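# Move mint tin from drawer to desk, close drawer

## Task

Remove the mint tin from the open drawer and set it down on the desk, then push the drawer completely closed with all of its other contents left inside. Every cabinet must stay roughly where it was, the robot must not topple or finish leaning, and the result has to hold by itself without the robot pressing or holding anything in place.

## Robot and tools

Robot: TidyBot++, a four-caster mobile base (0.54 m long, 0.50 m wide, 0.38 m tall) carrying one seven-joint arm with a two-finger gripper. The shoulder sits 0.12 m ahead of the base centre, 0.68 m above the floor. Segment lengths: upper arm 0.42 m, forearm 0.31 m, hand 0.31 m to the reported hand point. The arm starts folded, hand pointing down; folded, the hand sticks out up to 0.08 m past the base front and the elbow reaches up to 1.15 m. Cameras: base_camera (644x364 pinhole) and wrist_camera (644x476 fisheye, looking along the hand).

Frames: base frame has its origin on the floor below the base centre, x forward, y left, z up. hand_pose is reported in it: the point midway between the finger pads, its z axis along the fingers, fingers closing along its y axis. The odometry frame is the base frame as it was when the scene began. base_odometry counts wheel rotation only, so slip looks like travel and drift of a few cm and degrees builds up. Heading is positive to the left, range -3.142 to 3.142. base_tilt is in degrees, forward and right positive.

execute_actions: argument actions is a list holding exactly one action object, or empty (empty just reports state and images). An action may contain base, joints, or both, plus optional speeds; its motions start at once and may finish at different times. base holds exactly one key, each a relative offset from where the base last measured itself: translate_m (metres, forward +, -2 to 2), strafe_m (metres, left +, -2 to 2), rotate_rad (radians, counter-clockwise from above +, -6.3 to 6.3). joints is a dict of absolute targets by name: joint_1_rad (any angle; whole arm about vertical; positive is clockwise from above, opposite to rotate_rad), joint_2_rad shoulder -2.249 to 2.249, joint_3_rad any angle, joint_4_rad elbow -2.579 to 2.579, joint_5_rad any angle, joint_6_rad wrist -2.099 to 2.099, joint_7_rad any angle (hand-down, positive turns counter-clockwise from above; at 1.57 fingers open left/right), gripper_pos 0 (open, about 85 mm gap) to 1 (closed, squeezing about 96 to 120 N per finger). Done tolerances: ±0.039 for joints 1 to 4, ±0.056 for 5 to 7, ±0.03 gripper. Unbounded joints go the short way; for bigger turns send steps under half a revolution. speeds caps top speed for that action only: translate_m and strafe_m 0.05 to 0.5 m/s, rotate_rad 0.1 to 1.57 rad/s (top is default). A base move needing over 8.667 s is refused; no action exceeds 15 s. cameras: list of base_camera, wrist_camera or all; omitted/null/all gives both, [] gives none. Unknown keys or out-of-range values reject the whole call and nothing moves. A joint or base left out may still be pushing toward its previous target.

Arm geometry with joint_1_rad = 0, joint_3_rad = 3.14, joint_5_rad = 0 (near the start): arm lies in the base x-z plane. Angles from vertical (forward +): upper arm = j2, forearm = j2 - j4, hand = j2 - j4 - j6. Hand offset ahead of the shoulder = sum of length x sin(angle); height above it = sum of length x cos(angle). A downward hand reaches at most about 0.94 m above the floor, only near the base. Closed fingertips extend about 20 mm beyond the hand point.

wait: seconds from 0 to 10; commands nothing, returns state and images. zoom_image: camera (base_camera or wrist_camera) and region [x0, y0, x1, y1] in pixels of that camera's latest full image, top-left origin, at most 504 by 504. finished_scene: scene = integer number of the scene being ended; irreversible, and reports success. Replying with no tool call ends everything.

Results: base_status and joint_status say how each motion ended. done = reached (for base: wheels turned enough, even if slipping). off_target = stopped short, may still push. contact_stop / time_out = target dropped, holding in place (base contact_stop means pushed after arriving). A blocked base pushes until timing out and may still say done while short. joint command not followed with a cause line = self-collision check withheld arm targets (gripper still moves); not_followed targets may be retried later. on_its_own lists uncommanded motion. motor_effort is percent of max, bracketed peak. ARM HIT = arm struck base or itself. Torque fault (joints 1 to 4 limit 104.5 N m, warning 56.7; joints 5 to 7 limit 51.3, warning 29.4) freezes the arm and gripper for 10 s and skips the rest of the call. MOTOR HOT from 60 °C; at 75 °C an OVER-TEMPERATURE FAULT lets the arm sink and joints say limit_stop_at_motor_heat (resend the target). If any call reports a stop, later motion calls in that same reply are skipped.

Precision: friction leaves joints slightly off even when done; correct by sending last command + (wanted - read). hand_pose may err 1 to 2 cm; trust images. A held load makes the arm sag; never command a joint to its read angle while holding something. Gripper at 1 reading done means empty; off_target means something is held.

Avoid: dropping or flinging the tin, slamming the drawer, pushing cabinets, driving while the arm is snagged high (0.8 m or more) which can tip the robot, sideways pulls on a raised hand, and the arm hitting the base (no check prevents it). Loose objects may occasionally get nudged. The robot holds its last command between replies.

Each tool is called after "Call:" as name([rows], argument=value, ...), one row to a line, values as JSON.

## Session

Call:
execute_actions(actions=[])

Scene clock: 0.00 s.
base_odometry: x=+0.000 y=+0.000 heading=+0.000 (m, m, rad; odometry frame)
base_tilt: forward=+0.3 right=+0.0 (deg)
base_status: not commanded
joint_positions: joint_1_rad=+0.046 joint_2_rad=-0.344 joint_3_rad=+3.198 joint_4_rad=-2.542 joint_5_rad=-0.041 joint_6_rad=-0.902 joint_7_rad=+1.628 gripper_pos=+0.000
joint_status: not commanded
motor_effort: joint_1_rad=+0 joint_2_rad=-2 joint_3_rad=+0 joint_4_rad=+17 joint_5_rad=-2 joint_6_rad=+2 joint_7_rad=-1 (%)
hand_pose: x=+0.2459 y=+0.0007 z=+0.5829 quat_wxyz=(-0.024, +0.999, -0.033, +0.022) (m; base frame)
pictures: base_camera, wrist_camera
Images, in order (width x height): base_camera 644x364, wrist_camera 644x476.

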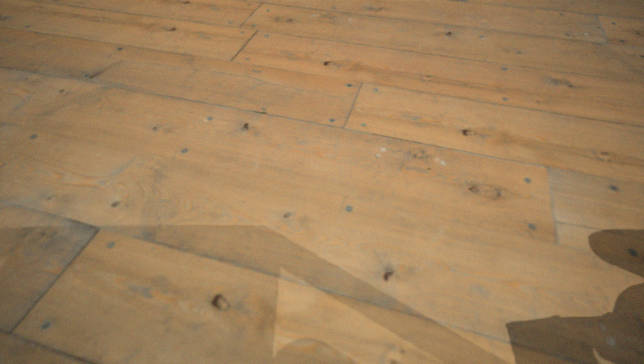

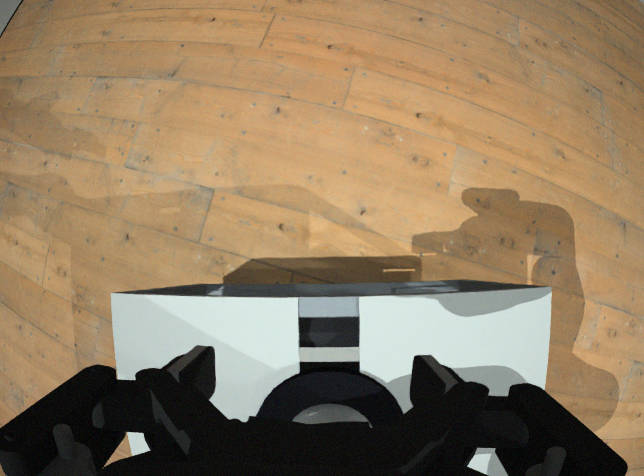

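Look around; tilt wrist up for view.

Call:
execute_actions([
  {"base":{"rotate_rad":3.0},"joints":{"joint_6_rad":0.5}},
])

Scene clock: 3.33 s.
base_odometry: x=+0.000 y=+0.000 heading=+2.999 (m, m, rad; odometry frame)
base_tilt: forward=+0.4 right=+0.0 (deg)
base_status: done
joint_positions: joint_1_rad=+0.046 joint_2_rad=-0.344 joint_3_rad=+3.198 joint_4_rad=-2.540 joint_5_rad=-0.041 joint_6_rad=+0.487 joint_7_rad=+1.628 gripper_pos=+0.000
joint_status: all done
motor_effort: joint_1_rad=+1(1) joint_2_rad=-6(7) joint_3_rad=+0(1) joint_4_rad=+18(19) joint_5_rad=+0(1) joint_6_rad=+9(9) joint_7_rad=+0(0) (%)
hand_pose: x=+0.5381 y=-0.0494 z=+0.8507 quat_wxyz=(+0.039, +0.754, -0.042, +0.655) (m; base frame)
pictures: base_camera, wrist_camera
Images, in order (width x height): base_camera 644x364, wrist_camera 644x476.

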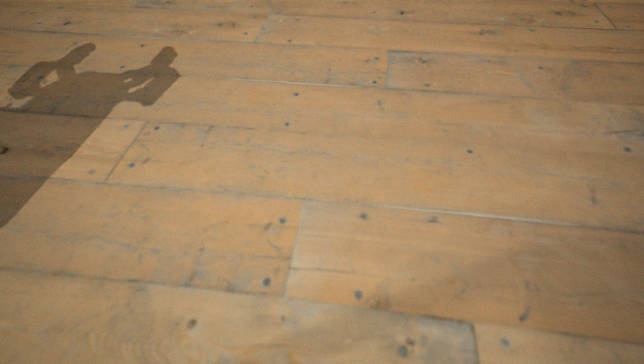

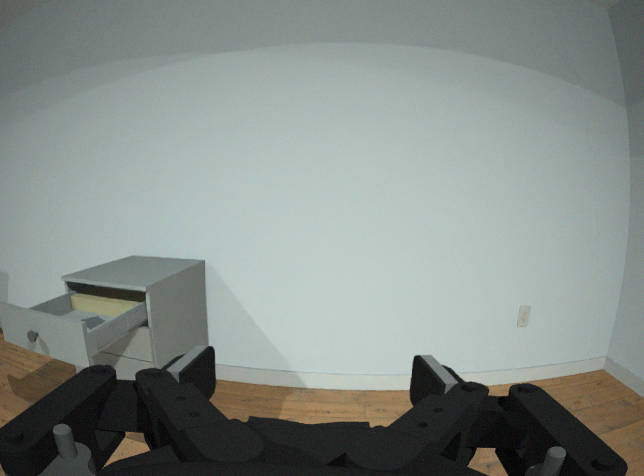

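Call:
execute_actions([
  {"base":{"rotate_rad":0.7}},
])

Scene clock: 5.10 s.
base_odometry: x=+0.000 y=+0.000 heading=-2.586 (m, m, rad; odometry frame)
base_tilt: forward=+0.3 right=+0.1 (deg)
base_status: done
joint_positions: joint_1_rad=+0.046 joint_2_rad=-0.344 joint_3_rad=+3.198 joint_4_rad=-2.540 joint_5_rad=-0.041 joint_6_rad=+0.487 joint_7_rad=+1.628 gripper_pos=+0.000
joint_status: not commanded
motor_effort: joint_1_rad=+0(1) joint_2_rad=-6(7) joint_3_rad=+0(1) joint_4_rad=+19(19) joint_5_rad=+0(0) joint_6_rad=+9(9) joint_7_rad=-1(0) (%)
hand_pose: x=+0.5382 y=-0.0491 z=+0.8508 quat_wxyz=(+0.039, +0.754, -0.041, +0.655) (m; base frame)
pictures: base_camera, wrist_camera
Images, in order (width x height): base_camera 644x364, wrist_camera 644x476.

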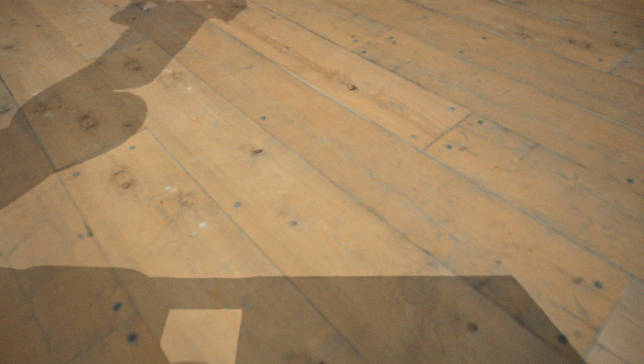

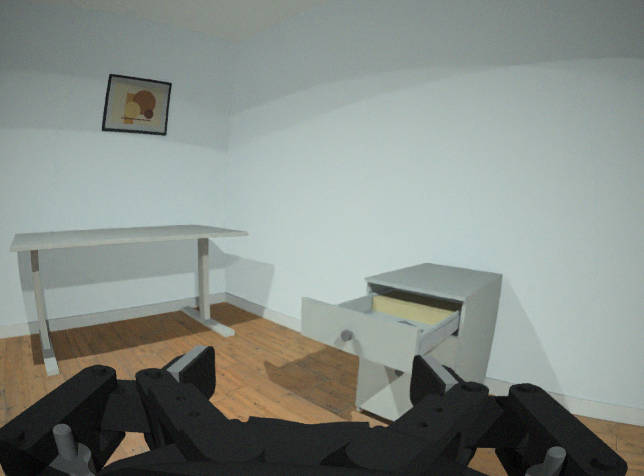

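Call:
execute_actions([
  {"base":{"rotate_rad":-0.55}},
], cameras=[])

Call:
execute_actions([
  {"base":{"strafe_m":0.5}},
], cameras=["wrist_camera"])

Scene clock: 6.90 s.
base_odometry: x=+0.000 y=+0.000 heading=-3.133 (m, m, rad; odometry frame)
base_tilt: forward=+0.3 right=+0.0 (deg)
base_status: done
joint_positions: joint_1_rad=+0.046 joint_2_rad=-0.344 joint_3_rad=+3.199 joint_4_rad=-2.540 joint_5_rad=-0.041 joint_6_rad=+0.487 joint_7_rad=+1.628 gripper_pos=+0.000
joint_status: not commanded
motor_effort: joint_1_rad=+0(1) joint_2_rad=-6(6) joint_3_rad=+0(1) joint_4_rad=+18(19) joint_5_rad=+0(1) joint_6_rad=+9(9) joint_7_rad=+0(0) (%)
hand_pose: x=+0.5381 y=-0.0496 z=+0.8507 quat_wxyz=(+0.040, +0.754, -0.042, +0.655) (m; base frame)
pictures: none
No camera images: the call's "cameras" was empty. Leave "cameras" out to get every camera's image.

Scene clock: 9.23 s.
base_odometry: x=+0.004 y=-0.500 heading=-3.134 (m, m, rad; odometry frame)
base_tilt: forward=+0.3 right=+0.0 (deg)
base_status: done
joint_positions: joint_1_rad=+0.046 joint_2_rad=-0.344 joint_3_rad=+3.198 joint_4_rad=-2.540 joint_5_rad=-0.041 joint_6_rad=+0.487 joint_7_rad=+1.628 gripper_pos=+0.000
joint_status: not commanded
motor_effort: joint_1_rad=+1(1) joint_2_rad=-6(7) joint_3_rad=+0(2) joint_4_rad=+19(20) joint_5_rad=+0(0) joint_6_rad=+9(9) joint_7_rad=+0(0) (%)
hand_pose: x=+0.5382 y=-0.0493 z=+0.8508 quat_wxyz=(+0.039, +0.754, -0.042, +0.655) (m; base frame)
pictures: wrist_camera
Images, in order (width x height): wrist_camera 644x476.

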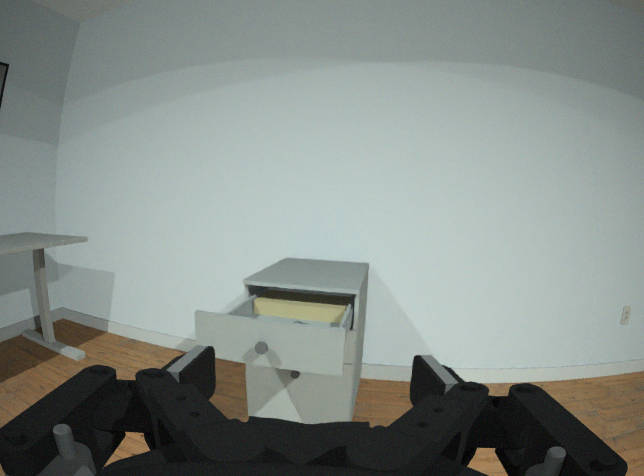

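Call:
execute_actions([
  {"base":{"strafe_m":0.15}},
], cameras=[])

Call:
execute_actions([
  {"base":{"translate_m":0.5},"joints":{"joint_6_rad":0.0}},
])

Scene clock: 10.93 s.
base_odometry: x=+0.004 y=-0.650 heading=-3.135 (m, m, rad; odometry frame)
base_tilt: forward=+0.3 right=+0.0 (deg)
base_status: done
joint_positions: joint_1_rad=+0.046 joint_2_rad=-0.344 joint_3_rad=+3.197 joint_4_rad=-2.540 joint_5_rad=-0.041 joint_6_rad=+0.487 joint_7_rad=+1.628 gripper_pos=+0.000
joint_status: not commanded
motor_effort: joint_1_rad=+1(1) joint_2_rad=-6(6) joint_3_rad=+0(3) joint_4_rad=+19(19) joint_5_rad=+1(0) joint_6_rad=+9(9) joint_7_rad=-1(1) (%)
hand_pose: x=+0.5382 y=-0.0490 z=+0.8508 quat_wxyz=(+0.039, +0.754, -0.041, +0.655) (m; base frame)
pictures: none
No camera images: the call's "cameras" was empty. Leave "cameras" out to get every camera's image.

Scene clock: 13.27 s.
base_odometry: x=-0.496 y=-0.654 heading=-3.135 (m, m, rad; odometry frame)
base_tilt: forward=+0.3 right=+0.0 (deg)
base_status: done
joint_positions: joint_1_rad=+0.046 joint_2_rad=-0.343 joint_3_rad=+3.197 joint_4_rad=-2.543 joint_5_rad=-0.041 joint_6_rad=+0.012 joint_7_rad=+1.628 gripper_pos=+0.000
joint_status: all done
motor_effort: joint_1_rad=+0(1) joint_2_rad=-5(8) joint_3_rad=+0(0) joint_4_rad=+18(20) joint_5_rad=+0(0) joint_6_rad=+7(10) joint_7_rad=-1(1) (%)
hand_pose: x=+0.4846 y=-0.0354 z=+0.7130 quat_wxyz=(+0.018, +0.888, -0.041, +0.458) (m; base frame)
pictures: base_camera, wrist_camera
Images, in order (width x height): base_camera 644x364, wrist_camera 644x476.

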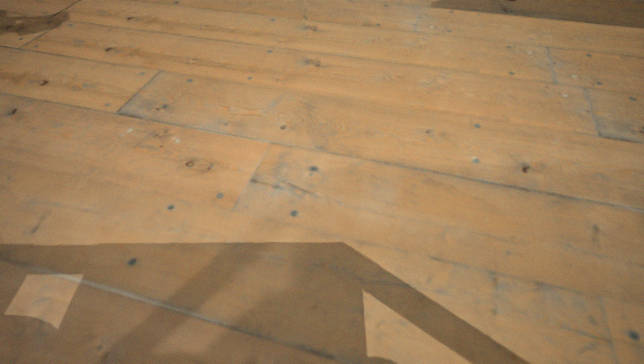

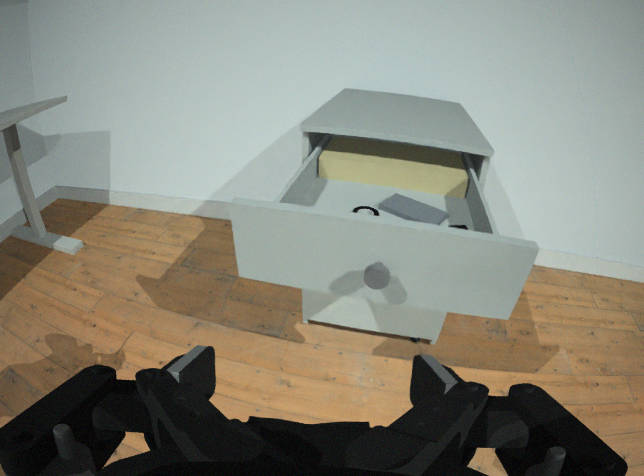

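Call:
execute_actions([
  {"base":{"translate_m":0.45},"joints":{"joint_2_rad":0.1,"joint_4_rad":-1.6,"joint_6_rad":-1.3}},
])

Scene clock: 15.67 s.
base_odometry: x=-0.946 y=-0.657 heading=-3.135 (m, m, rad; odometry frame)
base_tilt: forward=+0.3 right=+0.0 (deg)
base_status: done
joint_positions: joint_1_rad=+0.046 joint_2_rad=+0.097 joint_3_rad=+3.197 joint_4_rad=-1.613 joint_5_rad=-0.041 joint_6_rad=-1.266 joint_7_rad=+1.628 gripper_pos=+0.000
joint_status: all done
motor_effort: joint_1_rad=+0(0) joint_2_rad=-21(24) joint_3_rad=+0(0) joint_4_rad=+17(20) joint_5_rad=-1(0) joint_6_rad=+2(8) joint_7_rad=-1(0) (%)
hand_pose: x=+0.5224 y=-0.0270 z=+0.7502 quat_wxyz=(-0.011, +0.996, -0.026, +0.084) (m; base frame)
pictures: base_camera, wrist_camera
Images, in order (width x height): base_camera 644x364, wrist_camera 644x476.

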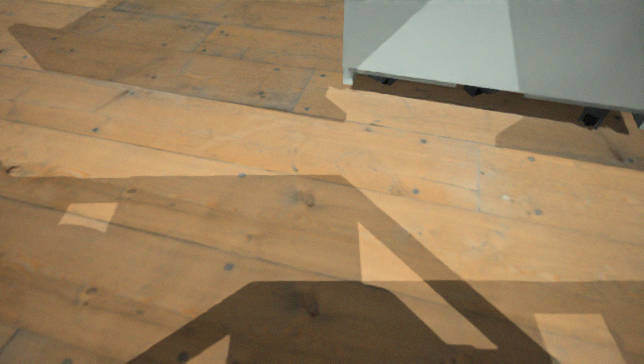

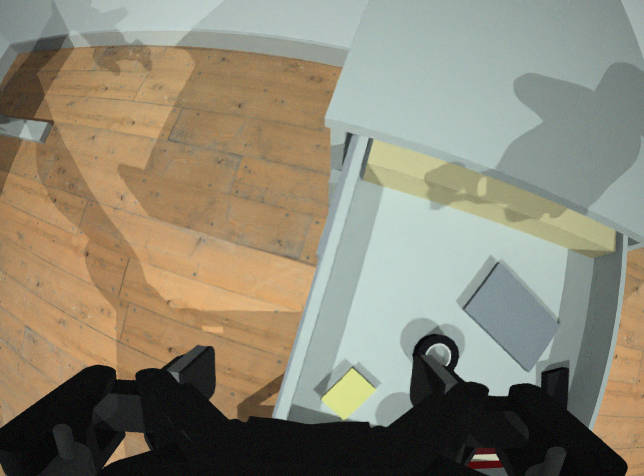

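Call:
zoom_image(camera="wrist_camera", region=[280, 240, 644, 476])

Region (280, 240, 644, 476) of wrist_camera's 644x476 image, scaled by 1.385; it fills the top 327 rows of this view, and the rest is white.

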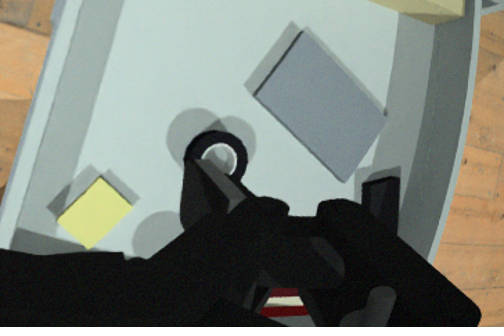

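Call:
execute_actions([
  {"base":{"rotate_rad":-0.25}},
], cameras=["wrist_camera"])

Scene clock: 17.03 s.
base_odometry: x=-0.946 y=-0.657 heading=+2.899 (m, m, rad; odometry frame)
base_tilt: forward=+0.3 right=+0.0 (deg)
base_status: done
joint_positions: joint_1_rad=+0.050 joint_2_rad=+0.097 joint_3_rad=+3.202 joint_4_rad=-1.613 joint_5_rad=-0.041 joint_6_rad=-1.267 joint_7_rad=+1.628 gripper_pos=+0.000
joint_status: not commanded
motor_effort: joint_1_rad=+1(2) joint_2_rad=-22(23) joint_3_rad=+0(3) joint_4_rad=+17(17) joint_5_rad=+0(2) joint_6_rad=+2(2) joint_7_rad=+0(0) (%)
hand_pose: x=+0.5220 y=-0.0308 z=+0.7502 quat_wxyz=(-0.010, +0.996, -0.031, +0.084) (m; base frame)
pictures: wrist_camera
Images, in order (width x height): wrist_camera 644x476.

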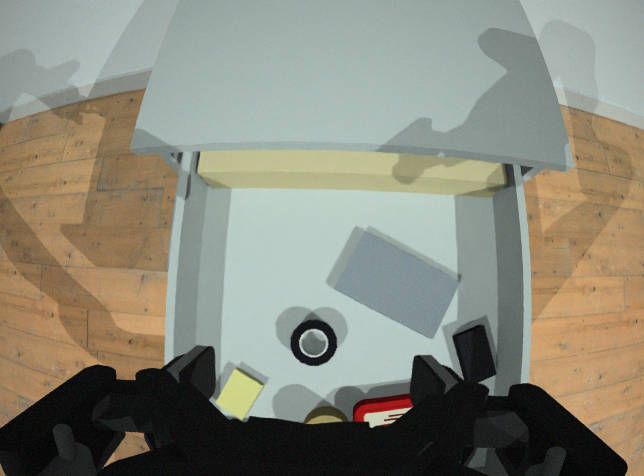

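Call:
execute_actions([
  {"base":{"translate_m":-0.12}},
], cameras=["wrist_camera"])

Scene clock: 18.50 s.
base_odometry: x=-0.829 y=-0.686 heading=+2.898 (m, m, rad; odometry frame)
base_tilt: forward=+0.3 right=+0.0 (deg)
base_status: done
joint_positions: joint_1_rad=+0.050 joint_2_rad=+0.094 joint_3_rad=+3.202 joint_4_rad=-1.612 joint_5_rad=-0.041 joint_6_rad=-1.270 joint_7_rad=+1.628 gripper_pos=+0.000
joint_status: not commanded
motor_effort: joint_1_rad=+0(1) joint_2_rad=-22(25) joint_3_rad=+0(1) joint_4_rad=+17(18) joint_5_rad=-1(1) joint_6_rad=+2(3) joint_7_rad=+0(0) (%)
hand_pose: x=+0.5212 y=-0.0307 z=+0.7514 quat_wxyz=(-0.010, +0.996, -0.031, +0.084) (m; base frame)
pictures: wrist_camera
Images, in order (width x height): wrist_camera 644x476.

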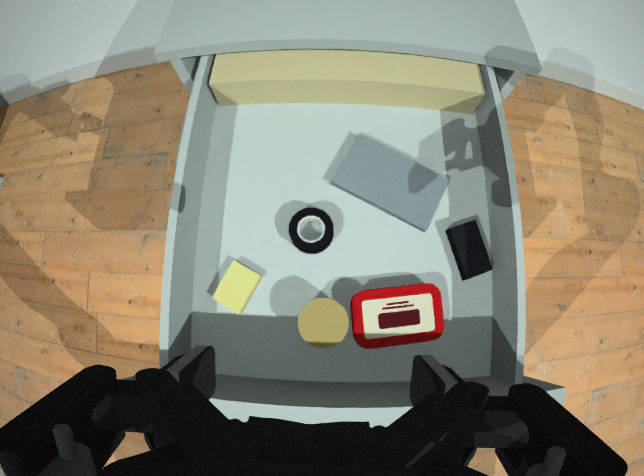

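Call:
execute_actions([
  {"base":{"strafe_m":-0.075},"joints":{"joint_6_rad":-1.44,"joint_7_rad":0.06}},
], cameras=["wrist_camera"])

Scene clock: 20.60 s.
base_odometry: x=-0.811 y=-0.613 heading=+2.898 (m, m, rad; odometry frame)
base_tilt: forward=+0.3 right=+0.1 (deg)
base_status: done
joint_positions: joint_1_rad=+0.050 joint_2_rad=+0.094 joint_3_rad=+3.202 joint_4_rad=-1.612 joint_5_rad=-0.041 joint_6_rad=-1.407 joint_7_rad=+0.076 gripper_pos=+0.000
joint_status: all done
motor_effort: joint_1_rad=+0(2) joint_2_rad=-21(22) joint_3_rad=+0(3) joint_4_rad=+16(17) joint_5_rad=-1(1) joint_6_rad=+1(2) joint_7_rad=+0(0) (%)
hand_pose: x=+0.4791 y=-0.0257 z=+0.7473 quat_wxyz=(-0.023, +0.693, -0.721, +0.000) (m; base frame)
pictures: wrist_camera
Images, in order (width x height): wrist_camera 644x476.

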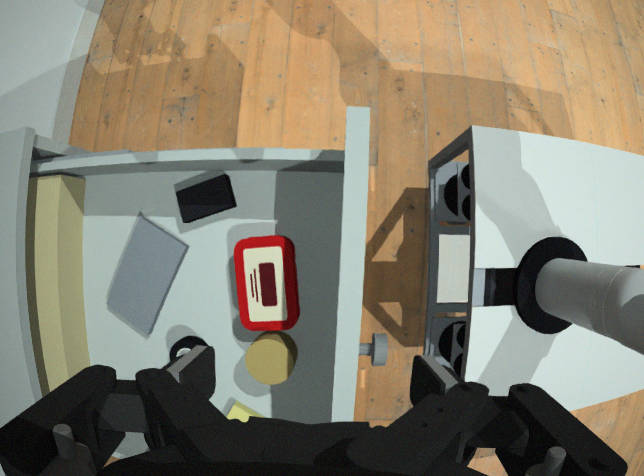

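Call:
execute_actions([
  {"base":{"translate_m":0.05},"joints":{"joint_2_rad":0.25,"joint_4_rad":-1.926,"joint_6_rad":-0.98}},
], cameras=["wrist_camera"])

Scene clock: 22.27 s.
base_odometry: x=-0.860 y=-0.601 heading=+2.898 (m, m, rad; odometry frame)
base_tilt: forward=+0.3 right=+0.1 (deg)
base_status: done
joint_positions: joint_1_rad=+0.050 joint_2_rad=+0.242 joint_3_rad=+3.202 joint_4_rad=-1.911 joint_5_rad=-0.041 joint_6_rad=-1.012 joint_7_rad=+0.076 gripper_pos=+0.000
joint_status: all done
motor_effort: joint_1_rad=+0(0) joint_2_rad=-24(27) joint_3_rad=+0(1) joint_4_rad=+13(18) joint_5_rad=+0(0) joint_6_rad=+0(3) joint_7_rad=+0(0) (%)
hand_pose: x=+0.4751 y=-0.0279 z=+0.6064 quat_wxyz=(-0.001, +0.687, -0.726, -0.015) (m; base frame)
pictures: wrist_camera
Images, in order (width x height): wrist_camera 644x476.

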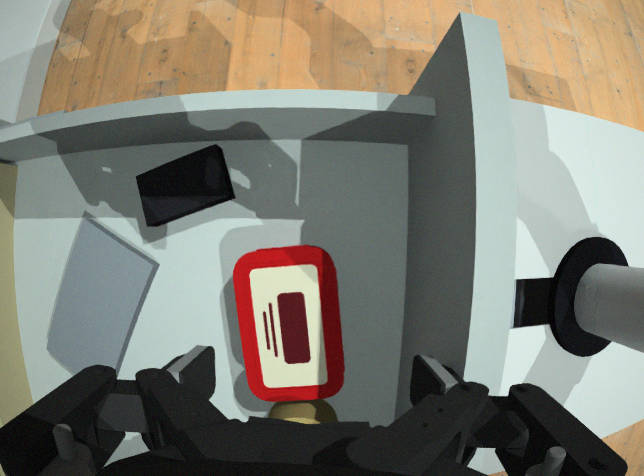

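Call:
execute_actions([
  {"base":{"translate_m":0.02},"joints":{"joint_2_rad":0.375,"joint_4_rad":-2.045,"joint_6_rad":-0.715,"gripper_pos":0.08}},
], cameras=["wrist_camera"])

Scene clock: 37.67 s.
base_odometry: x=-0.879 y=-0.596 heading=+2.898 (m, m, rad; odometry frame)
base_tilt: forward=+0.3 right=+0.0 (deg)
base_status: done
joint_positions: joint_1_rad=+0.050 joint_2_rad=+0.328 joint_3_rad=+3.202 joint_4_rad=-2.014 joint_5_rad=-0.041 joint_6_rad=-0.744 joint_7_rad=+0.076 gripper_pos=+0.080
joint_status: joint_2_rad off_target (ended at +0.328, target +0.375); the others done
motor_effort: joint_1_rad=+1(1) joint_2_rad=-16(28) joint_3_rad=+1(1) joint_4_rad=+5(15) joint_5_rad=-1(2) joint_6_rad=+1(14) joint_7_rad=+0(0) (%)
hand_pose: x=+0.4967 y=-0.0334 z=+0.5501 quat_wxyz=(-0.021, +0.685, -0.728, +0.019) (m; base frame)
pictures: wrist_camera
Images, in order (width x height): wrist_camera 644x476.

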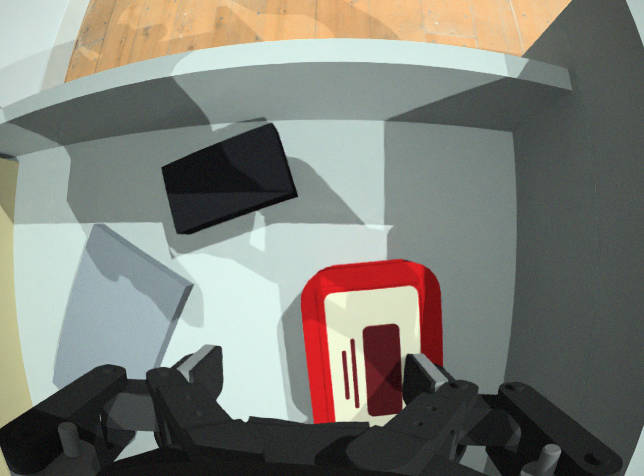

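Call:
execute_actions([
  {"joints":{"joint_2_rad":0.27,"joint_4_rad":-1.95,"joint_6_rad":-0.92}},
], cameras=[])

Call:
execute_actions([
  {"base":{"translate_m":-0.03}},
], cameras=[])

Call:
execute_actions([
  {"joints":{"joint_2_rad":0.375,"joint_4_rad":-2.045,"joint_6_rad":-0.715}},
], cameras=["wrist_camera"])

Scene clock: 39.00 s.
base_odometry: x=-0.879 y=-0.596 heading=+2.898 (m, m, rad; odometry frame)
base_tilt: forward=+0.3 right=+0.0 (deg)
base_status: not commanded
joint_positions: joint_1_rad=+0.050 joint_2_rad=+0.275 joint_3_rad=+3.202 joint_4_rad=-1.965 joint_5_rad=-0.041 joint_6_rad=-0.890 joint_7_rad=+0.076 gripper_pos=+0.080
joint_status: all done
motor_effort: joint_1_rad=+0(0) joint_2_rad=-24(28) joint_3_rad=+0(0) joint_4_rad=+14(13) joint_5_rad=-1(0) joint_6_rad=+1(2) joint_7_rad=+0(0) (%)
hand_pose: x=+0.4833 y=-0.0301 z=+0.5804 quat_wxyz=(-0.010, +0.686, -0.727, +0.000) (m; base frame)
pictures: none
No camera images: the call's "cameras" was empty. Leave "cameras" out to get every camera's image.

Scene clock: 39.77 s.
base_odometry: x=-0.850 y=-0.603 heading=+2.898 (m, m, rad; odometry frame)
base_tilt: forward=+0.3 right=+0.0 (deg)
base_status: done
joint_positions: joint_1_rad=+0.050 joint_2_rad=+0.269 joint_3_rad=+3.202 joint_4_rad=-1.953 joint_5_rad=-0.041 joint_6_rad=-0.888 joint_7_rad=+0.076 gripper_pos=+0.080
joint_status: not commanded
motor_effort: joint_1_rad=+0(2) joint_2_rad=-24(27) joint_3_rad=+0(2) joint_4_rad=+13(14) joint_5_rad=+0(1) joint_6_rad=+1(9) joint_7_rad=-1(1) (%)
hand_pose: x=+0.4900 y=-0.0308 z=+0.5855 quat_wxyz=(-0.016, +0.686, -0.727, +0.007) (m; base frame)
pictures: none
No camera images: the call's "cameras" was empty. Leave "cameras" out to get every camera's image.

Scene clock: 40.73 s.
base_odometry: x=-0.850 y=-0.603 heading=+2.898 (m, m, rad; odometry frame)
base_tilt: forward=+0.3 right=+0.1 (deg)
base_status: not commanded
joint_positions: joint_1_rad=+0.050 joint_2_rad=+0.372 joint_3_rad=+3.202 joint_4_rad=-2.023 joint_5_rad=-0.041 joint_6_rad=-0.736 joint_7_rad=+0.076 gripper_pos=+0.080
joint_status: all done
motor_effort: joint_1_rad=+0(0) joint_2_rad=-26(28) joint_3_rad=+0(1) joint_4_rad=+10(14) joint_5_rad=-1(0) joint_6_rad=-1(2) joint_7_rad=+0(1) (%)
hand_pose: x=+0.4880 y=-0.0329 z=+0.5316 quat_wxyz=(-0.006, +0.685, -0.728, +0.002) (m; base frame)
pictures: wrist_camera
Images, in order (width x height): wrist_camera 644x476.

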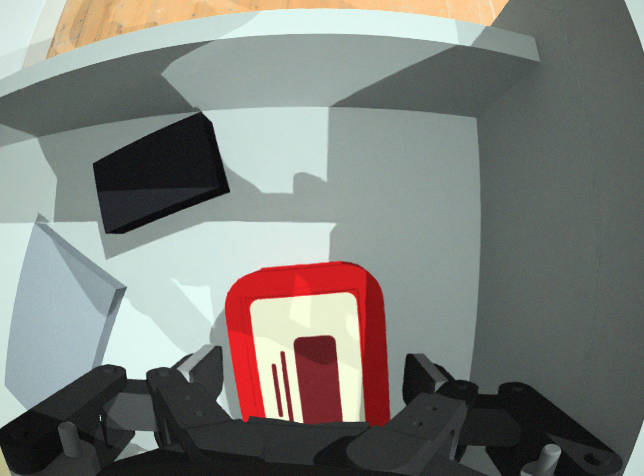

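Straddling. Close.

Call:
execute_actions([
  {"joints":{"gripper_pos":1}},
], cameras=[])

Call:
execute_actions([
  {"joints":{"joint_2_rad":0.1,"joint_4_rad":-1.6,"joint_6_rad":-1.44}},
], cameras=["wrist_camera"])

Scene clock: 42.07 s.
base_odometry: x=-0.850 y=-0.603 heading=+2.898 (m, m, rad; odometry frame)
base_tilt: forward=+0.3 right=+0.0 (deg)
base_status: not commanded
joint_positions: joint_1_rad=+0.050 joint_2_rad=+0.363 joint_3_rad=+3.202 joint_4_rad=-2.030 joint_5_rad=-0.041 joint_6_rad=-0.736 joint_7_rad=+0.076 gripper_pos=+0.349
joint_status: gripper_pos off_target (ended at +0.349, target +1.000)
motor_effort: joint_1_rad=+0(0) joint_2_rad=-25(26) joint_3_rad=-1(0) joint_4_rad=+10(13) joint_5_rad=+0(0) joint_6_rad=+0(8) joint_7_rad=-1(0) (%)
hand_pose: x=+0.4860 y=-0.0326 z=+0.5336 quat_wxyz=(-0.007, +0.685, -0.728, +0.003) (m; base frame)
pictures: none
No camera images: the call's "cameras" was empty. Leave "cameras" out to get every camera's image.

Scene clock: 43.70 s.
base_odometry: x=-0.850 y=-0.603 heading=+2.898 (m, m, rad; odometry frame)
base_tilt: forward=+0.4 right=+0.0 (deg)
base_status: not commanded
joint_positions: joint_1_rad=+0.050 joint_2_rad=+0.104 joint_3_rad=+3.202 joint_4_rad=-1.616 joint_5_rad=-0.041 joint_6_rad=-1.410 joint_7_rad=+0.076 gripper_pos=+0.349
joint_status: all done
motor_effort: joint_1_rad=+0(0) joint_2_rad=-21(28) joint_3_rad=+1(1) joint_4_rad=+17(15) joint_5_rad=-1(1) joint_6_rad=+1(1) joint_7_rad=+0(1) (%)
hand_pose: x=+0.4773 y=-0.0254 z=+0.7424 quat_wxyz=(-0.017, +0.693, -0.721, -0.006) (m; base frame)
pictures: wrist_camera
Images, in order (width x height): wrist_camera 644x476.

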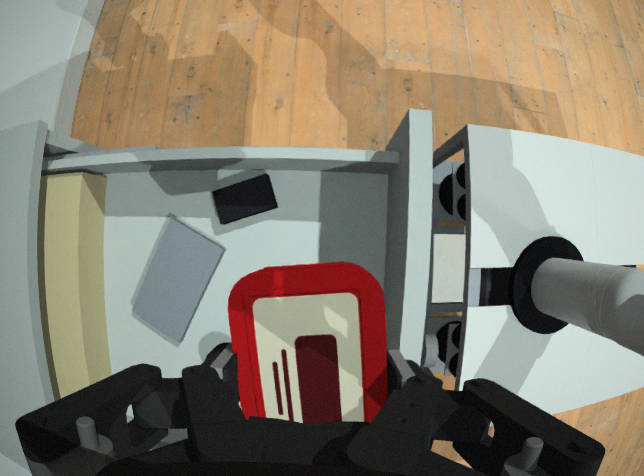

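Call:
execute_actions([
  {"base":{"translate_m":-0.3}},
], cameras=[])

Call:
execute_actions([
  {"base":{"rotate_rad":1.33},"joints":{"joint_2_rad":-0.344,"joint_4_rad":-2.54,"joint_6_rad":0.3,"joint_7_rad":1.6}},
])

Scene clock: 45.97 s.
base_odometry: x=-0.559 y=-0.675 heading=+2.898 (m, m, rad; odometry frame)
base_tilt: forward=+0.3 right=+0.1 (deg)
base_status: done
joint_positions: joint_1_rad=+0.050 joint_2_rad=+0.099 joint_3_rad=+3.202 joint_4_rad=-1.615 joint_5_rad=-0.041 joint_6_rad=-1.412 joint_7_rad=+0.076 gripper_pos=+0.349
joint_status: not commanded
motor_effort: joint_1_rad=+0(1) joint_2_rad=-21(24) joint_3_rad=+0(1) joint_4_rad=+17(18) joint_5_rad=-1(1) joint_6_rad=+1(2) joint_7_rad=-1(0) (%)
hand_pose: x=+0.4769 y=-0.0250 z=+0.7445 quat_wxyz=(-0.018, +0.693, -0.721, -0.005) (m; base frame)
pictures: none
No camera images: the call's "cameras" was empty. Leave "cameras" out to get every camera's image.

Scene clock: 48.33 s.
base_odometry: x=-0.559 y=-0.675 heading=-2.056 (m, m, rad; odometry frame)
base_tilt: forward=+0.3 right=+0.1 (deg)
base_status: done
joint_positions: joint_1_rad=+0.044 joint_2_rad=-0.332 joint_3_rad=+3.195 joint_4_rad=-2.530 joint_5_rad=-0.041 joint_6_rad=+0.264 joint_7_rad=+1.568 gripper_pos=+0.349
joint_status: all done
motor_effort: joint_1_rad=+0(2) joint_2_rad=-7(22) joint_3_rad=+0(2) joint_4_rad=+19(21) joint_5_rad=-1(2) joint_6_rad=+9(9) joint_7_rad=+0(1) (%)
hand_pose: x=+0.5259 y=-0.0424 z=+0.7844 quat_wxyz=(+0.012, +0.821, -0.064, +0.567) (m; base frame)
pictures: base_camera, wrist_camera
Images, in order (width x height): base_camera 644x364, wrist_camera 644x476.

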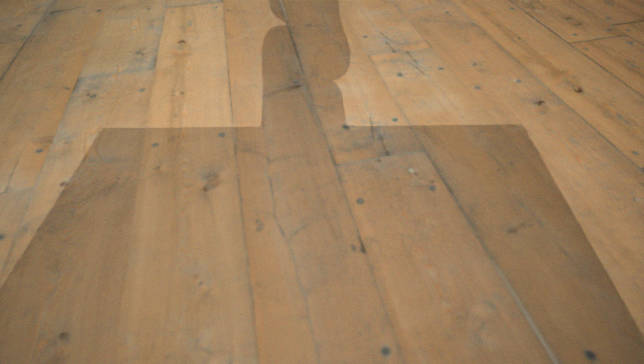

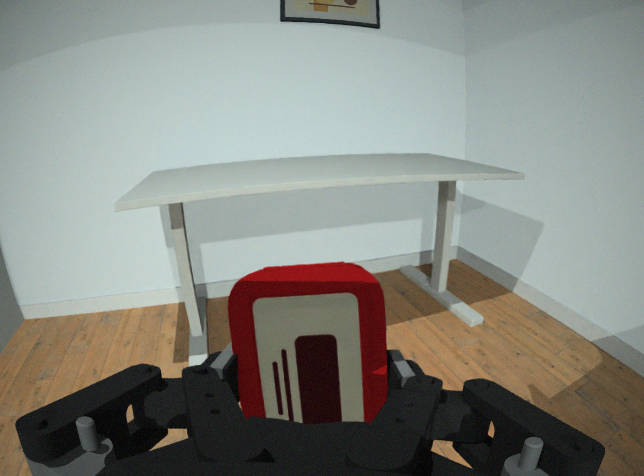

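Call:
execute_actions([
  {"base":{"translate_m":0.9},"joints":{"joint_2_rad":0.3,"joint_4_rad":-0.75,"joint_6_rad":-1.4}},
])

Scene clock: 51.63 s.
base_odometry: x=-0.978 y=-1.472 heading=-2.056 (m, m, rad; odometry frame)
base_tilt: forward=+0.3 right=+0.0 (deg)
base_status: done
joint_positions: joint_1_rad=+0.044 joint_2_rad=+0.304 joint_3_rad=+3.195 joint_4_rad=-0.769 joint_5_rad=-0.041 joint_6_rad=-1.369 joint_7_rad=+1.568 gripper_pos=+0.349
joint_status: all done
motor_effort: joint_1_rad=+0(0) joint_2_rad=-30(33) joint_3_rad=+0(1) joint_4_rad=+19(22) joint_5_rad=-1(1) joint_6_rad=+7(10) joint_7_rad=-1(0) (%)
hand_pose: x=+0.7212 y=-0.0385 z=+0.9949 quat_wxyz=(+0.003, +0.939, -0.040, +0.343) (m; base frame)
pictures: base_camera, wrist_camera
Images, in order (width x height): base_camera 644x364, wrist_camera 644x476.

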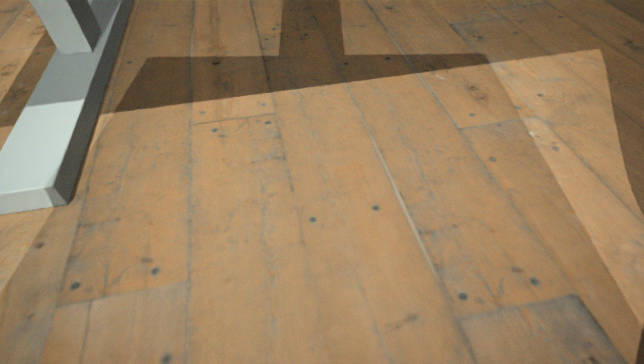

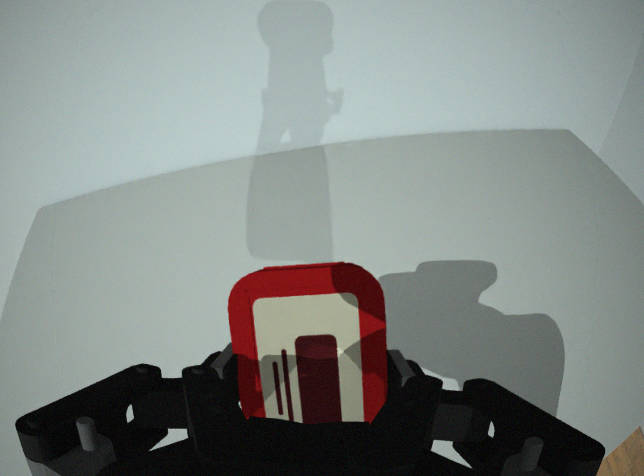

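Call:
execute_actions([
  {"joints":{"joint_2_rad":0.5,"joint_4_rad":-0.7,"joint_6_rad":-1.93}},
], cameras=["wrist_camera"])

Scene clock: 53.37 s.
base_odometry: x=-0.978 y=-1.472 heading=-2.056 (m, m, rad; odometry frame)
base_tilt: forward=+0.3 right=+0.0 (deg)
base_status: not commanded
joint_positions: joint_1_rad=+0.044 joint_2_rad=+0.509 joint_3_rad=+3.195 joint_4_rad=-0.718 joint_5_rad=-0.041 joint_6_rad=-1.901 joint_7_rad=+1.568 gripper_pos=+0.349
joint_status: all done
motor_effort: joint_1_rad=+1(1) joint_2_rad=-37(41) joint_3_rad=+0(0) joint_4_rad=+16(20) joint_5_rad=-1(0) joint_6_rad=+1(7) joint_7_rad=-1(0) (%)
hand_pose: x=+0.6241 y=-0.0283 z=+0.8439 quat_wxyz=(-0.006, +0.999, -0.040, +0.007) (m; base frame)
pictures: wrist_camera
Images, in order (width x height): wrist_camera 644x476.

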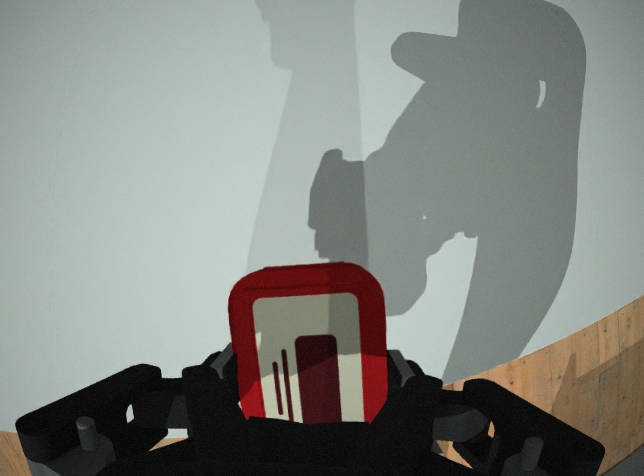

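Call:
execute_actions([
  {"base":{"translate_m":0.12}},
], cameras=[])

Call:
execute_actions([
  {"joints":{"joint_4_rad":-0.92,"joint_6_rad":-1.73}},
], cameras=["wrist_camera"])

Scene clock: 57.17 s.
base_odometry: x=-1.034 y=-1.578 heading=-2.055 (m, m, rad; odometry frame)
base_tilt: forward=+0.3 right=+0.1 (deg)
base_status: done
joint_positions: joint_1_rad=+0.044 joint_2_rad=+0.510 joint_3_rad=+3.195 joint_4_rad=-0.717 joint_5_rad=-0.041 joint_6_rad=-1.901 joint_7_rad=+1.568 gripper_pos=+0.349
joint_status: not commanded
motor_effort: joint_1_rad=+0(1) joint_2_rad=-37(40) joint_3_rad=+0(1) joint_4_rad=+16(17) joint_5_rad=+0(1) joint_6_rad=+1(2) joint_7_rad=+0(0) (%)
hand_pose: x=+0.6245 y=-0.0283 z=+0.8435 quat_wxyz=(-0.006, +0.999, -0.040, +0.007) (m; base frame)
pictures: none
No camera images: the call's "cameras" was empty. Leave "cameras" out to get every camera's image.

Scene clock: 58.40 s.
base_odometry: x=-1.034 y=-1.578 heading=-2.055 (m, m, rad; odometry frame)
base_tilt: forward=+0.4 right=+0.0 (deg)
base_status: not commanded
joint_positions: joint_1_rad=+0.044 joint_2_rad=+0.509 joint_3_rad=+3.195 joint_4_rad=-0.910 joint_5_rad=-0.041 joint_6_rad=-1.763 joint_7_rad=+1.568 gripper_pos=+0.349
joint_status: all done
motor_effort: joint_1_rad=+0(1) joint_2_rad=-36(39) joint_3_rad=+0(0) joint_4_rad=+17(18) joint_5_rad=-1(0) joint_6_rad=+1(1) joint_7_rad=-1(0) (%)
hand_pose: x=+0.6222 y=-0.0292 z=+0.7854 quat_wxyz=(-0.008, +0.999, -0.043, -0.020) (m; base frame)
pictures: wrist_camera
Images, in order (width x height): wrist_camera 644x476.

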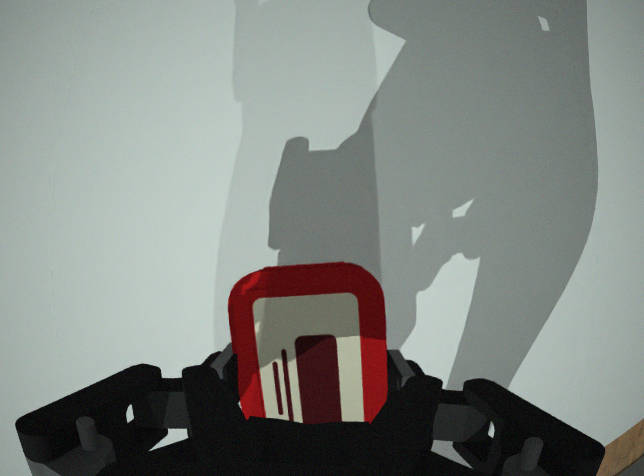

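Lower a further 4 cm.

Call:
execute_actions([
  {"joints":{"joint_4_rad":-1.05,"joint_6_rad":-1.6}},
], cameras=["wrist_camera"])

Scene clock: 59.63 s.
base_odometry: x=-1.034 y=-1.578 heading=-2.055 (m, m, rad; odometry frame)
base_tilt: forward=+0.4 right=+0.0 (deg)
base_status: not commanded
joint_positions: joint_1_rad=+0.044 joint_2_rad=+0.509 joint_3_rad=+3.195 joint_4_rad=-1.041 joint_5_rad=-0.041 joint_6_rad=-1.633 joint_7_rad=+1.568 gripper_pos=+0.349
joint_status: all done
motor_effort: joint_1_rad=+1(1) joint_2_rad=-37(39) joint_3_rad=-1(0) joint_4_rad=+17(19) joint_5_rad=+0(0) joint_6_rad=+1(0) joint_7_rad=-1(0) (%)
hand_pose: x=+0.6253 y=-0.0303 z=+0.7447 quat_wxyz=(-0.008, +0.999, -0.046, -0.020) (m; base frame)
pictures: wrist_camera
Images, in order (width x height): wrist_camera 644x476.

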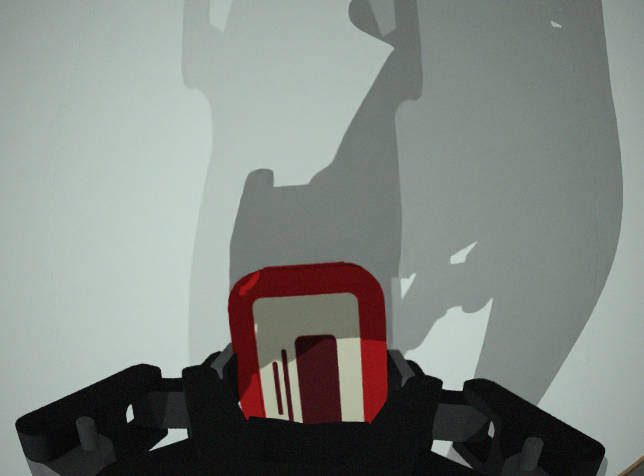

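Call:
execute_actions([
  {"joints":{"joint_4_rad":-1.14,"joint_6_rad":-1.51}},
], cameras=["wrist_camera"])

Scene clock: 60.73 s.
base_odometry: x=-1.034 y=-1.578 heading=-2.055 (m, m, rad; odometry frame)
base_tilt: forward=+0.4 right=+0.0 (deg)
base_status: not commanded
joint_positions: joint_1_rad=+0.044 joint_2_rad=+0.490 joint_3_rad=+3.195 joint_4_rad=-1.116 joint_5_rad=-0.041 joint_6_rad=-1.548 joint_7_rad=+1.568 gripper_pos=+0.349
joint_status: all done
motor_effort: joint_1_rad=+0(1) joint_2_rad=-32(37) joint_3_rad=+0(0) joint_4_rad=+15(18) joint_5_rad=+0(1) joint_6_rad=+2(2) joint_7_rad=+0(1) (%)
hand_pose: x=+0.6272 y=-0.0311 z=+0.7306 quat_wxyz=(-0.008, +0.999, -0.047, -0.006) (m; base frame)
pictures: wrist_camera
Images, in order (width x height): wrist_camera 644x476.

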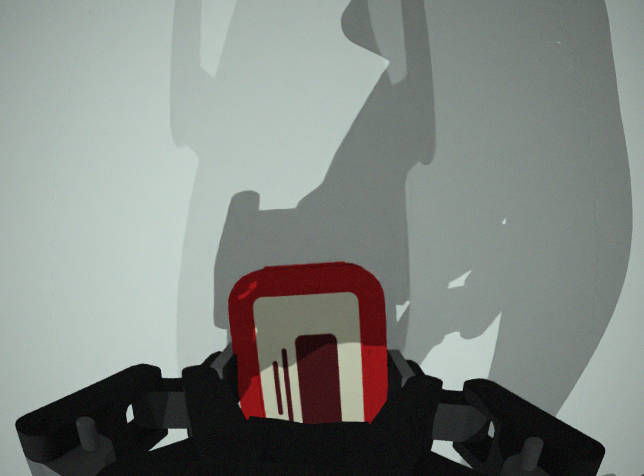

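Touched down. Release and lift.

Call:
execute_actions([
  {"joints":{"gripper_pos":0}},
], cameras=[])

Call:
execute_actions([
  {"joints":{"joint_4_rad":-0.7,"joint_6_rad":-1.93}},
], cameras=["wrist_camera"])

Scene clock: 78.03 s.
base_odometry: x=-1.034 y=-1.578 heading=-2.055 (m, m, rad; odometry frame)
base_tilt: forward=+0.4 right=+0.1 (deg)
base_status: not commanded
joint_positions: joint_1_rad=+0.044 joint_2_rad=+0.496 joint_3_rad=+3.195 joint_4_rad=-1.125 joint_5_rad=-0.041 joint_6_rad=-1.545 joint_7_rad=+1.568 gripper_pos=+0.000
joint_status: all done
motor_effort: joint_1_rad=+1(1) joint_2_rad=-36(37) joint_3_rad=-1(0) joint_4_rad=+16(17) joint_5_rad=+0(1) joint_6_rad=+0(2) joint_7_rad=+0(0) (%)
hand_pose: x=+0.6254 y=-0.0310 z=+0.7249 quat_wxyz=(-0.008, +0.999, -0.048, -0.011) (m; base frame)
pictures: none
No camera images: the call's "cameras" was empty. Leave "cameras" out to get every camera's image.

Scene clock: 79.63 s.
base_odometry: x=-1.034 y=-1.578 heading=-2.055 (m, m, rad; odometry frame)
base_tilt: forward=+0.4 right=+0.0 (deg)
base_status: not commanded
joint_positions: joint_1_rad=+0.044 joint_2_rad=+0.496 joint_3_rad=+3.195 joint_4_rad=-0.714 joint_5_rad=-0.041 joint_6_rad=-1.897 joint_7_rad=+1.568 gripper_pos=+0.000
joint_status: all done
motor_effort: joint_1_rad=+0(0) joint_2_rad=-35(38) joint_3_rad=-1(0) joint_4_rad=+16(18) joint_5_rad=+0(1) joint_6_rad=+1(1) joint_7_rad=+0(0) (%)
hand_pose: x=+0.6239 y=-0.0283 z=+0.8517 quat_wxyz=(-0.006, +0.999, -0.040, +0.018) (m; base frame)
pictures: wrist_camera
Images, in order (width x height): wrist_camera 644x476.

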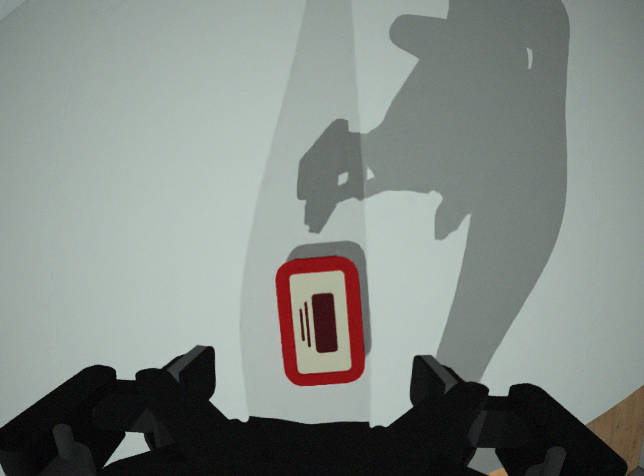

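Call:
execute_actions([
  {"base":{"translate_m":-1.02}},
], cameras=[])

Call:
execute_actions([
  {"base":{"rotate_rad":-1.33},"joints":{"joint_2_rad":0.25,"joint_4_rad":-1.93,"joint_6_rad":-1.0,"joint_7_rad":0.06,"gripper_pos":1}},
], cameras=["wrist_camera"])

Scene clock: 83.47 s.
base_odometry: x=-0.560 y=-0.675 heading=-2.054 (m, m, rad; odometry frame)
base_tilt: forward=+0.3 right=+0.1 (deg)
base_status: done
joint_positions: joint_1_rad=+0.044 joint_2_rad=+0.499 joint_3_rad=+3.195 joint_4_rad=-0.713 joint_5_rad=-0.041 joint_6_rad=-1.900 joint_7_rad=+1.568 gripper_pos=+0.000
joint_status: not commanded
motor_effort: joint_1_rad=+0(4) joint_2_rad=-35(38) joint_3_rad=-1(2) joint_4_rad=+16(16) joint_5_rad=-1(2) joint_6_rad=+1(2) joint_7_rad=+0(0) (%)
hand_pose: x=+0.6239 y=-0.0285 z=+0.8505 quat_wxyz=(-0.006, +0.999, -0.040, +0.016) (m; base frame)
pictures: none
No camera images: the call's "cameras" was empty. Leave "cameras" out to get every camera's image.

Scene clock: 86.00 s.
base_odometry: x=-0.560 y=-0.675 heading=+2.900 (m, m, rad; odometry frame)
base_tilt: forward=+0.3 right=+0.1 (deg)
base_status: done
joint_positions: joint_1_rad=+0.056 joint_2_rad=+0.263 joint_3_rad=+3.206 joint_4_rad=-1.917 joint_5_rad=-0.041 joint_6_rad=-1.035 joint_7_rad=+0.093 gripper_pos=+0.999
joint_status: all done
motor_effort: joint_1_rad=+0(5) joint_2_rad=-24(36) joint_3_rad=+0(3) joint_4_rad=+13(16) joint_5_rad=+0(2) joint_6_rad=+0(1) joint_7_rad=-1(1) (%)
hand_pose: x=+0.4635 y=-0.0298 z=+0.5978 quat_wxyz=(+0.016, +0.689, -0.723, -0.034) (m; base frame)
pictures: wrist_camera
Images, in order (width x height): wrist_camera 644x476.

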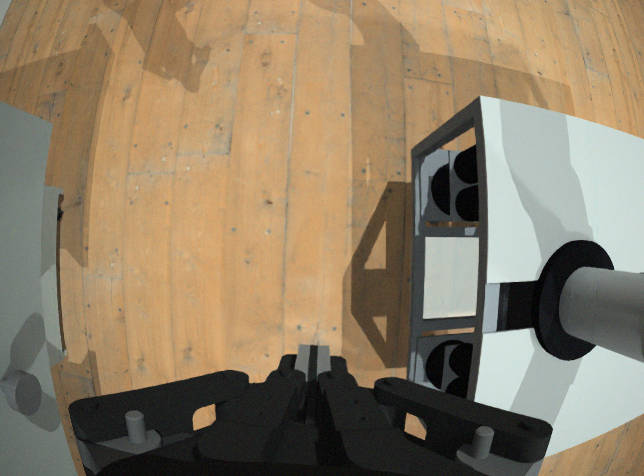

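Call:
execute_actions([
  {"base":{"translate_m":0.3},"joints":{"joint_2_rad":0.375,"joint_4_rad":-2.045,"joint_6_rad":-0.715},"speeds":{"translate_m":0.2}},
], cameras=["wrist_camera"])

Scene clock: 88.30 s.
base_odometry: x=-0.852 y=-0.603 heading=+2.900 (m, m, rad; odometry frame)
base_tilt: forward=+0.4 right=+0.0 (deg)
base_status: done
joint_positions: joint_1_rad=+0.055 joint_2_rad=+0.377 joint_3_rad=+3.206 joint_4_rad=-2.050 joint_5_rad=-0.041 joint_6_rad=-0.747 joint_7_rad=+0.093 gripper_pos=+0.999
joint_status: all done
motor_effort: joint_1_rad=+0(2) joint_2_rad=-25(29) joint_3_rad=+0(2) joint_4_rad=+10(19) joint_5_rad=-1(2) joint_6_rad=+1(7) joint_7_rad=+0(0) (%)
hand_pose: x=+0.4693 y=-0.0340 z=+0.5243 quat_wxyz=(+0.008, +0.688, -0.725, -0.013) (m; base frame)
pictures: wrist_camera
Images, in order (width x height): wrist_camera 644x476.

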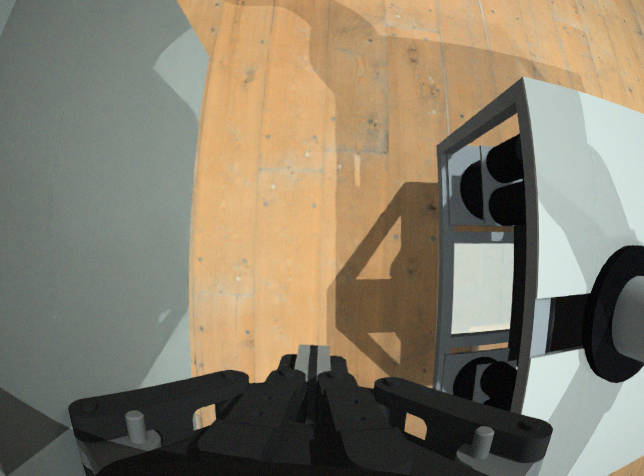

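Call:
execute_actions([
  {"base":{"translate_m":0.15},"speeds":{"translate_m":0.1}},
])

Scene clock: 90.47 s.
base_odometry: x=-0.997 y=-0.567 heading=+2.899 (m, m, rad; odometry frame)
base_tilt: forward=+0.3 right=+0.0 (deg)
base_status: done
joint_positions: joint_1_rad=+0.054 joint_2_rad=+0.375 joint_3_rad=+3.206 joint_4_rad=-2.054 joint_5_rad=-0.041 joint_6_rad=-0.746 joint_7_rad=+0.093 gripper_pos=+0.999
joint_status: not commanded
motor_effort: joint_1_rad=+0(1) joint_2_rad=-26(28) joint_3_rad=+0(1) joint_4_rad=+12(15) joint_5_rad=+0(1) joint_6_rad=+1(4) joint_7_rad=-1(1) (%)
hand_pose: x=+0.4677 y=-0.0336 z=+0.5244 quat_wxyz=(+0.009, +0.688, -0.725, -0.014) (m; base frame)
pictures: base_camera, wrist_camera
Images, in order (width x height): base_camera 644x364, wrist_camera 644x476.

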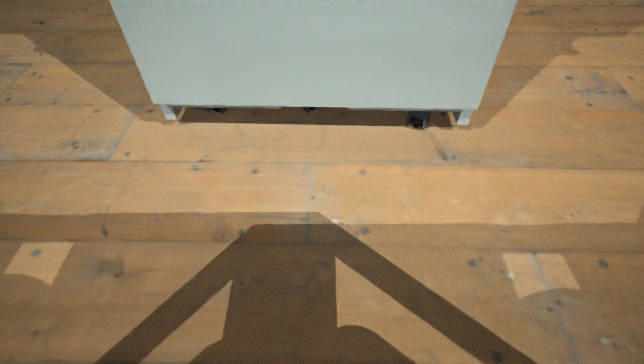

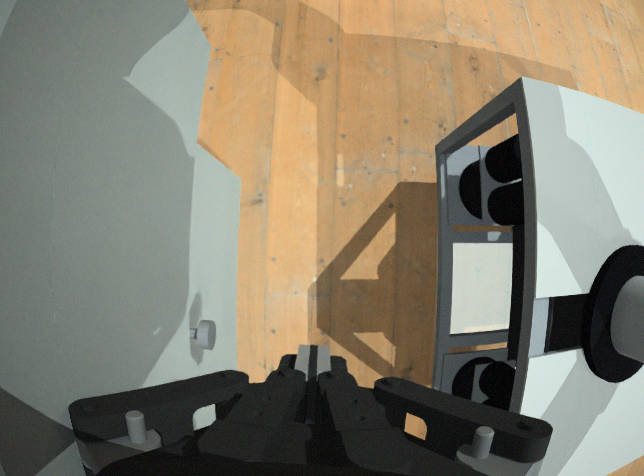

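Call:
execute_actions([
  {"base":{"translate_m":0.08},"speeds":{"translate_m":0.08}},
])

Scene clock: 92.57 s.
base_odometry: x=-1.075 y=-0.547 heading=+2.898 (m, m, rad; odometry frame)
base_tilt: forward=+0.3 right=+0.0 (deg)
base_status: done
joint_positions: joint_1_rad=+0.053 joint_2_rad=+0.377 joint_3_rad=+3.205 joint_4_rad=-2.058 joint_5_rad=-0.041 joint_6_rad=-0.752 joint_7_rad=+0.093 gripper_pos=+0.999
joint_status: not commanded
motor_effort: joint_1_rad=+0(3) joint_2_rad=-26(27) joint_3_rad=+0(3) joint_4_rad=+14(22) joint_5_rad=+0(2) joint_6_rad=+2(12) joint_7_rad=+0(1) (%)
hand_pose: x=+0.4632 y=-0.0325 z=+0.5227 quat_wxyz=(+0.013, +0.689, -0.725, -0.018) (m; base frame)
pictures: base_camera, wrist_camera
Images, in order (width x height): base_camera 644x364, wrist_camera 644x476.

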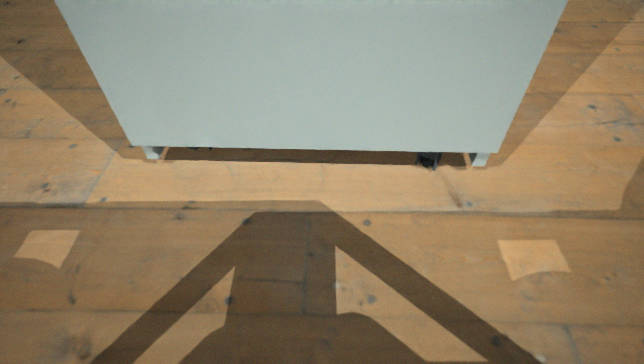

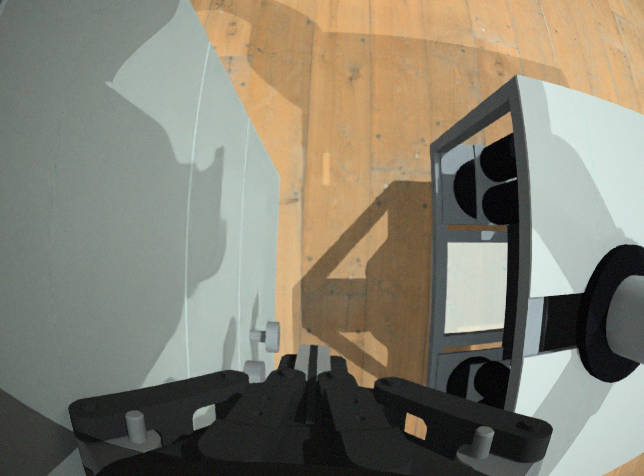

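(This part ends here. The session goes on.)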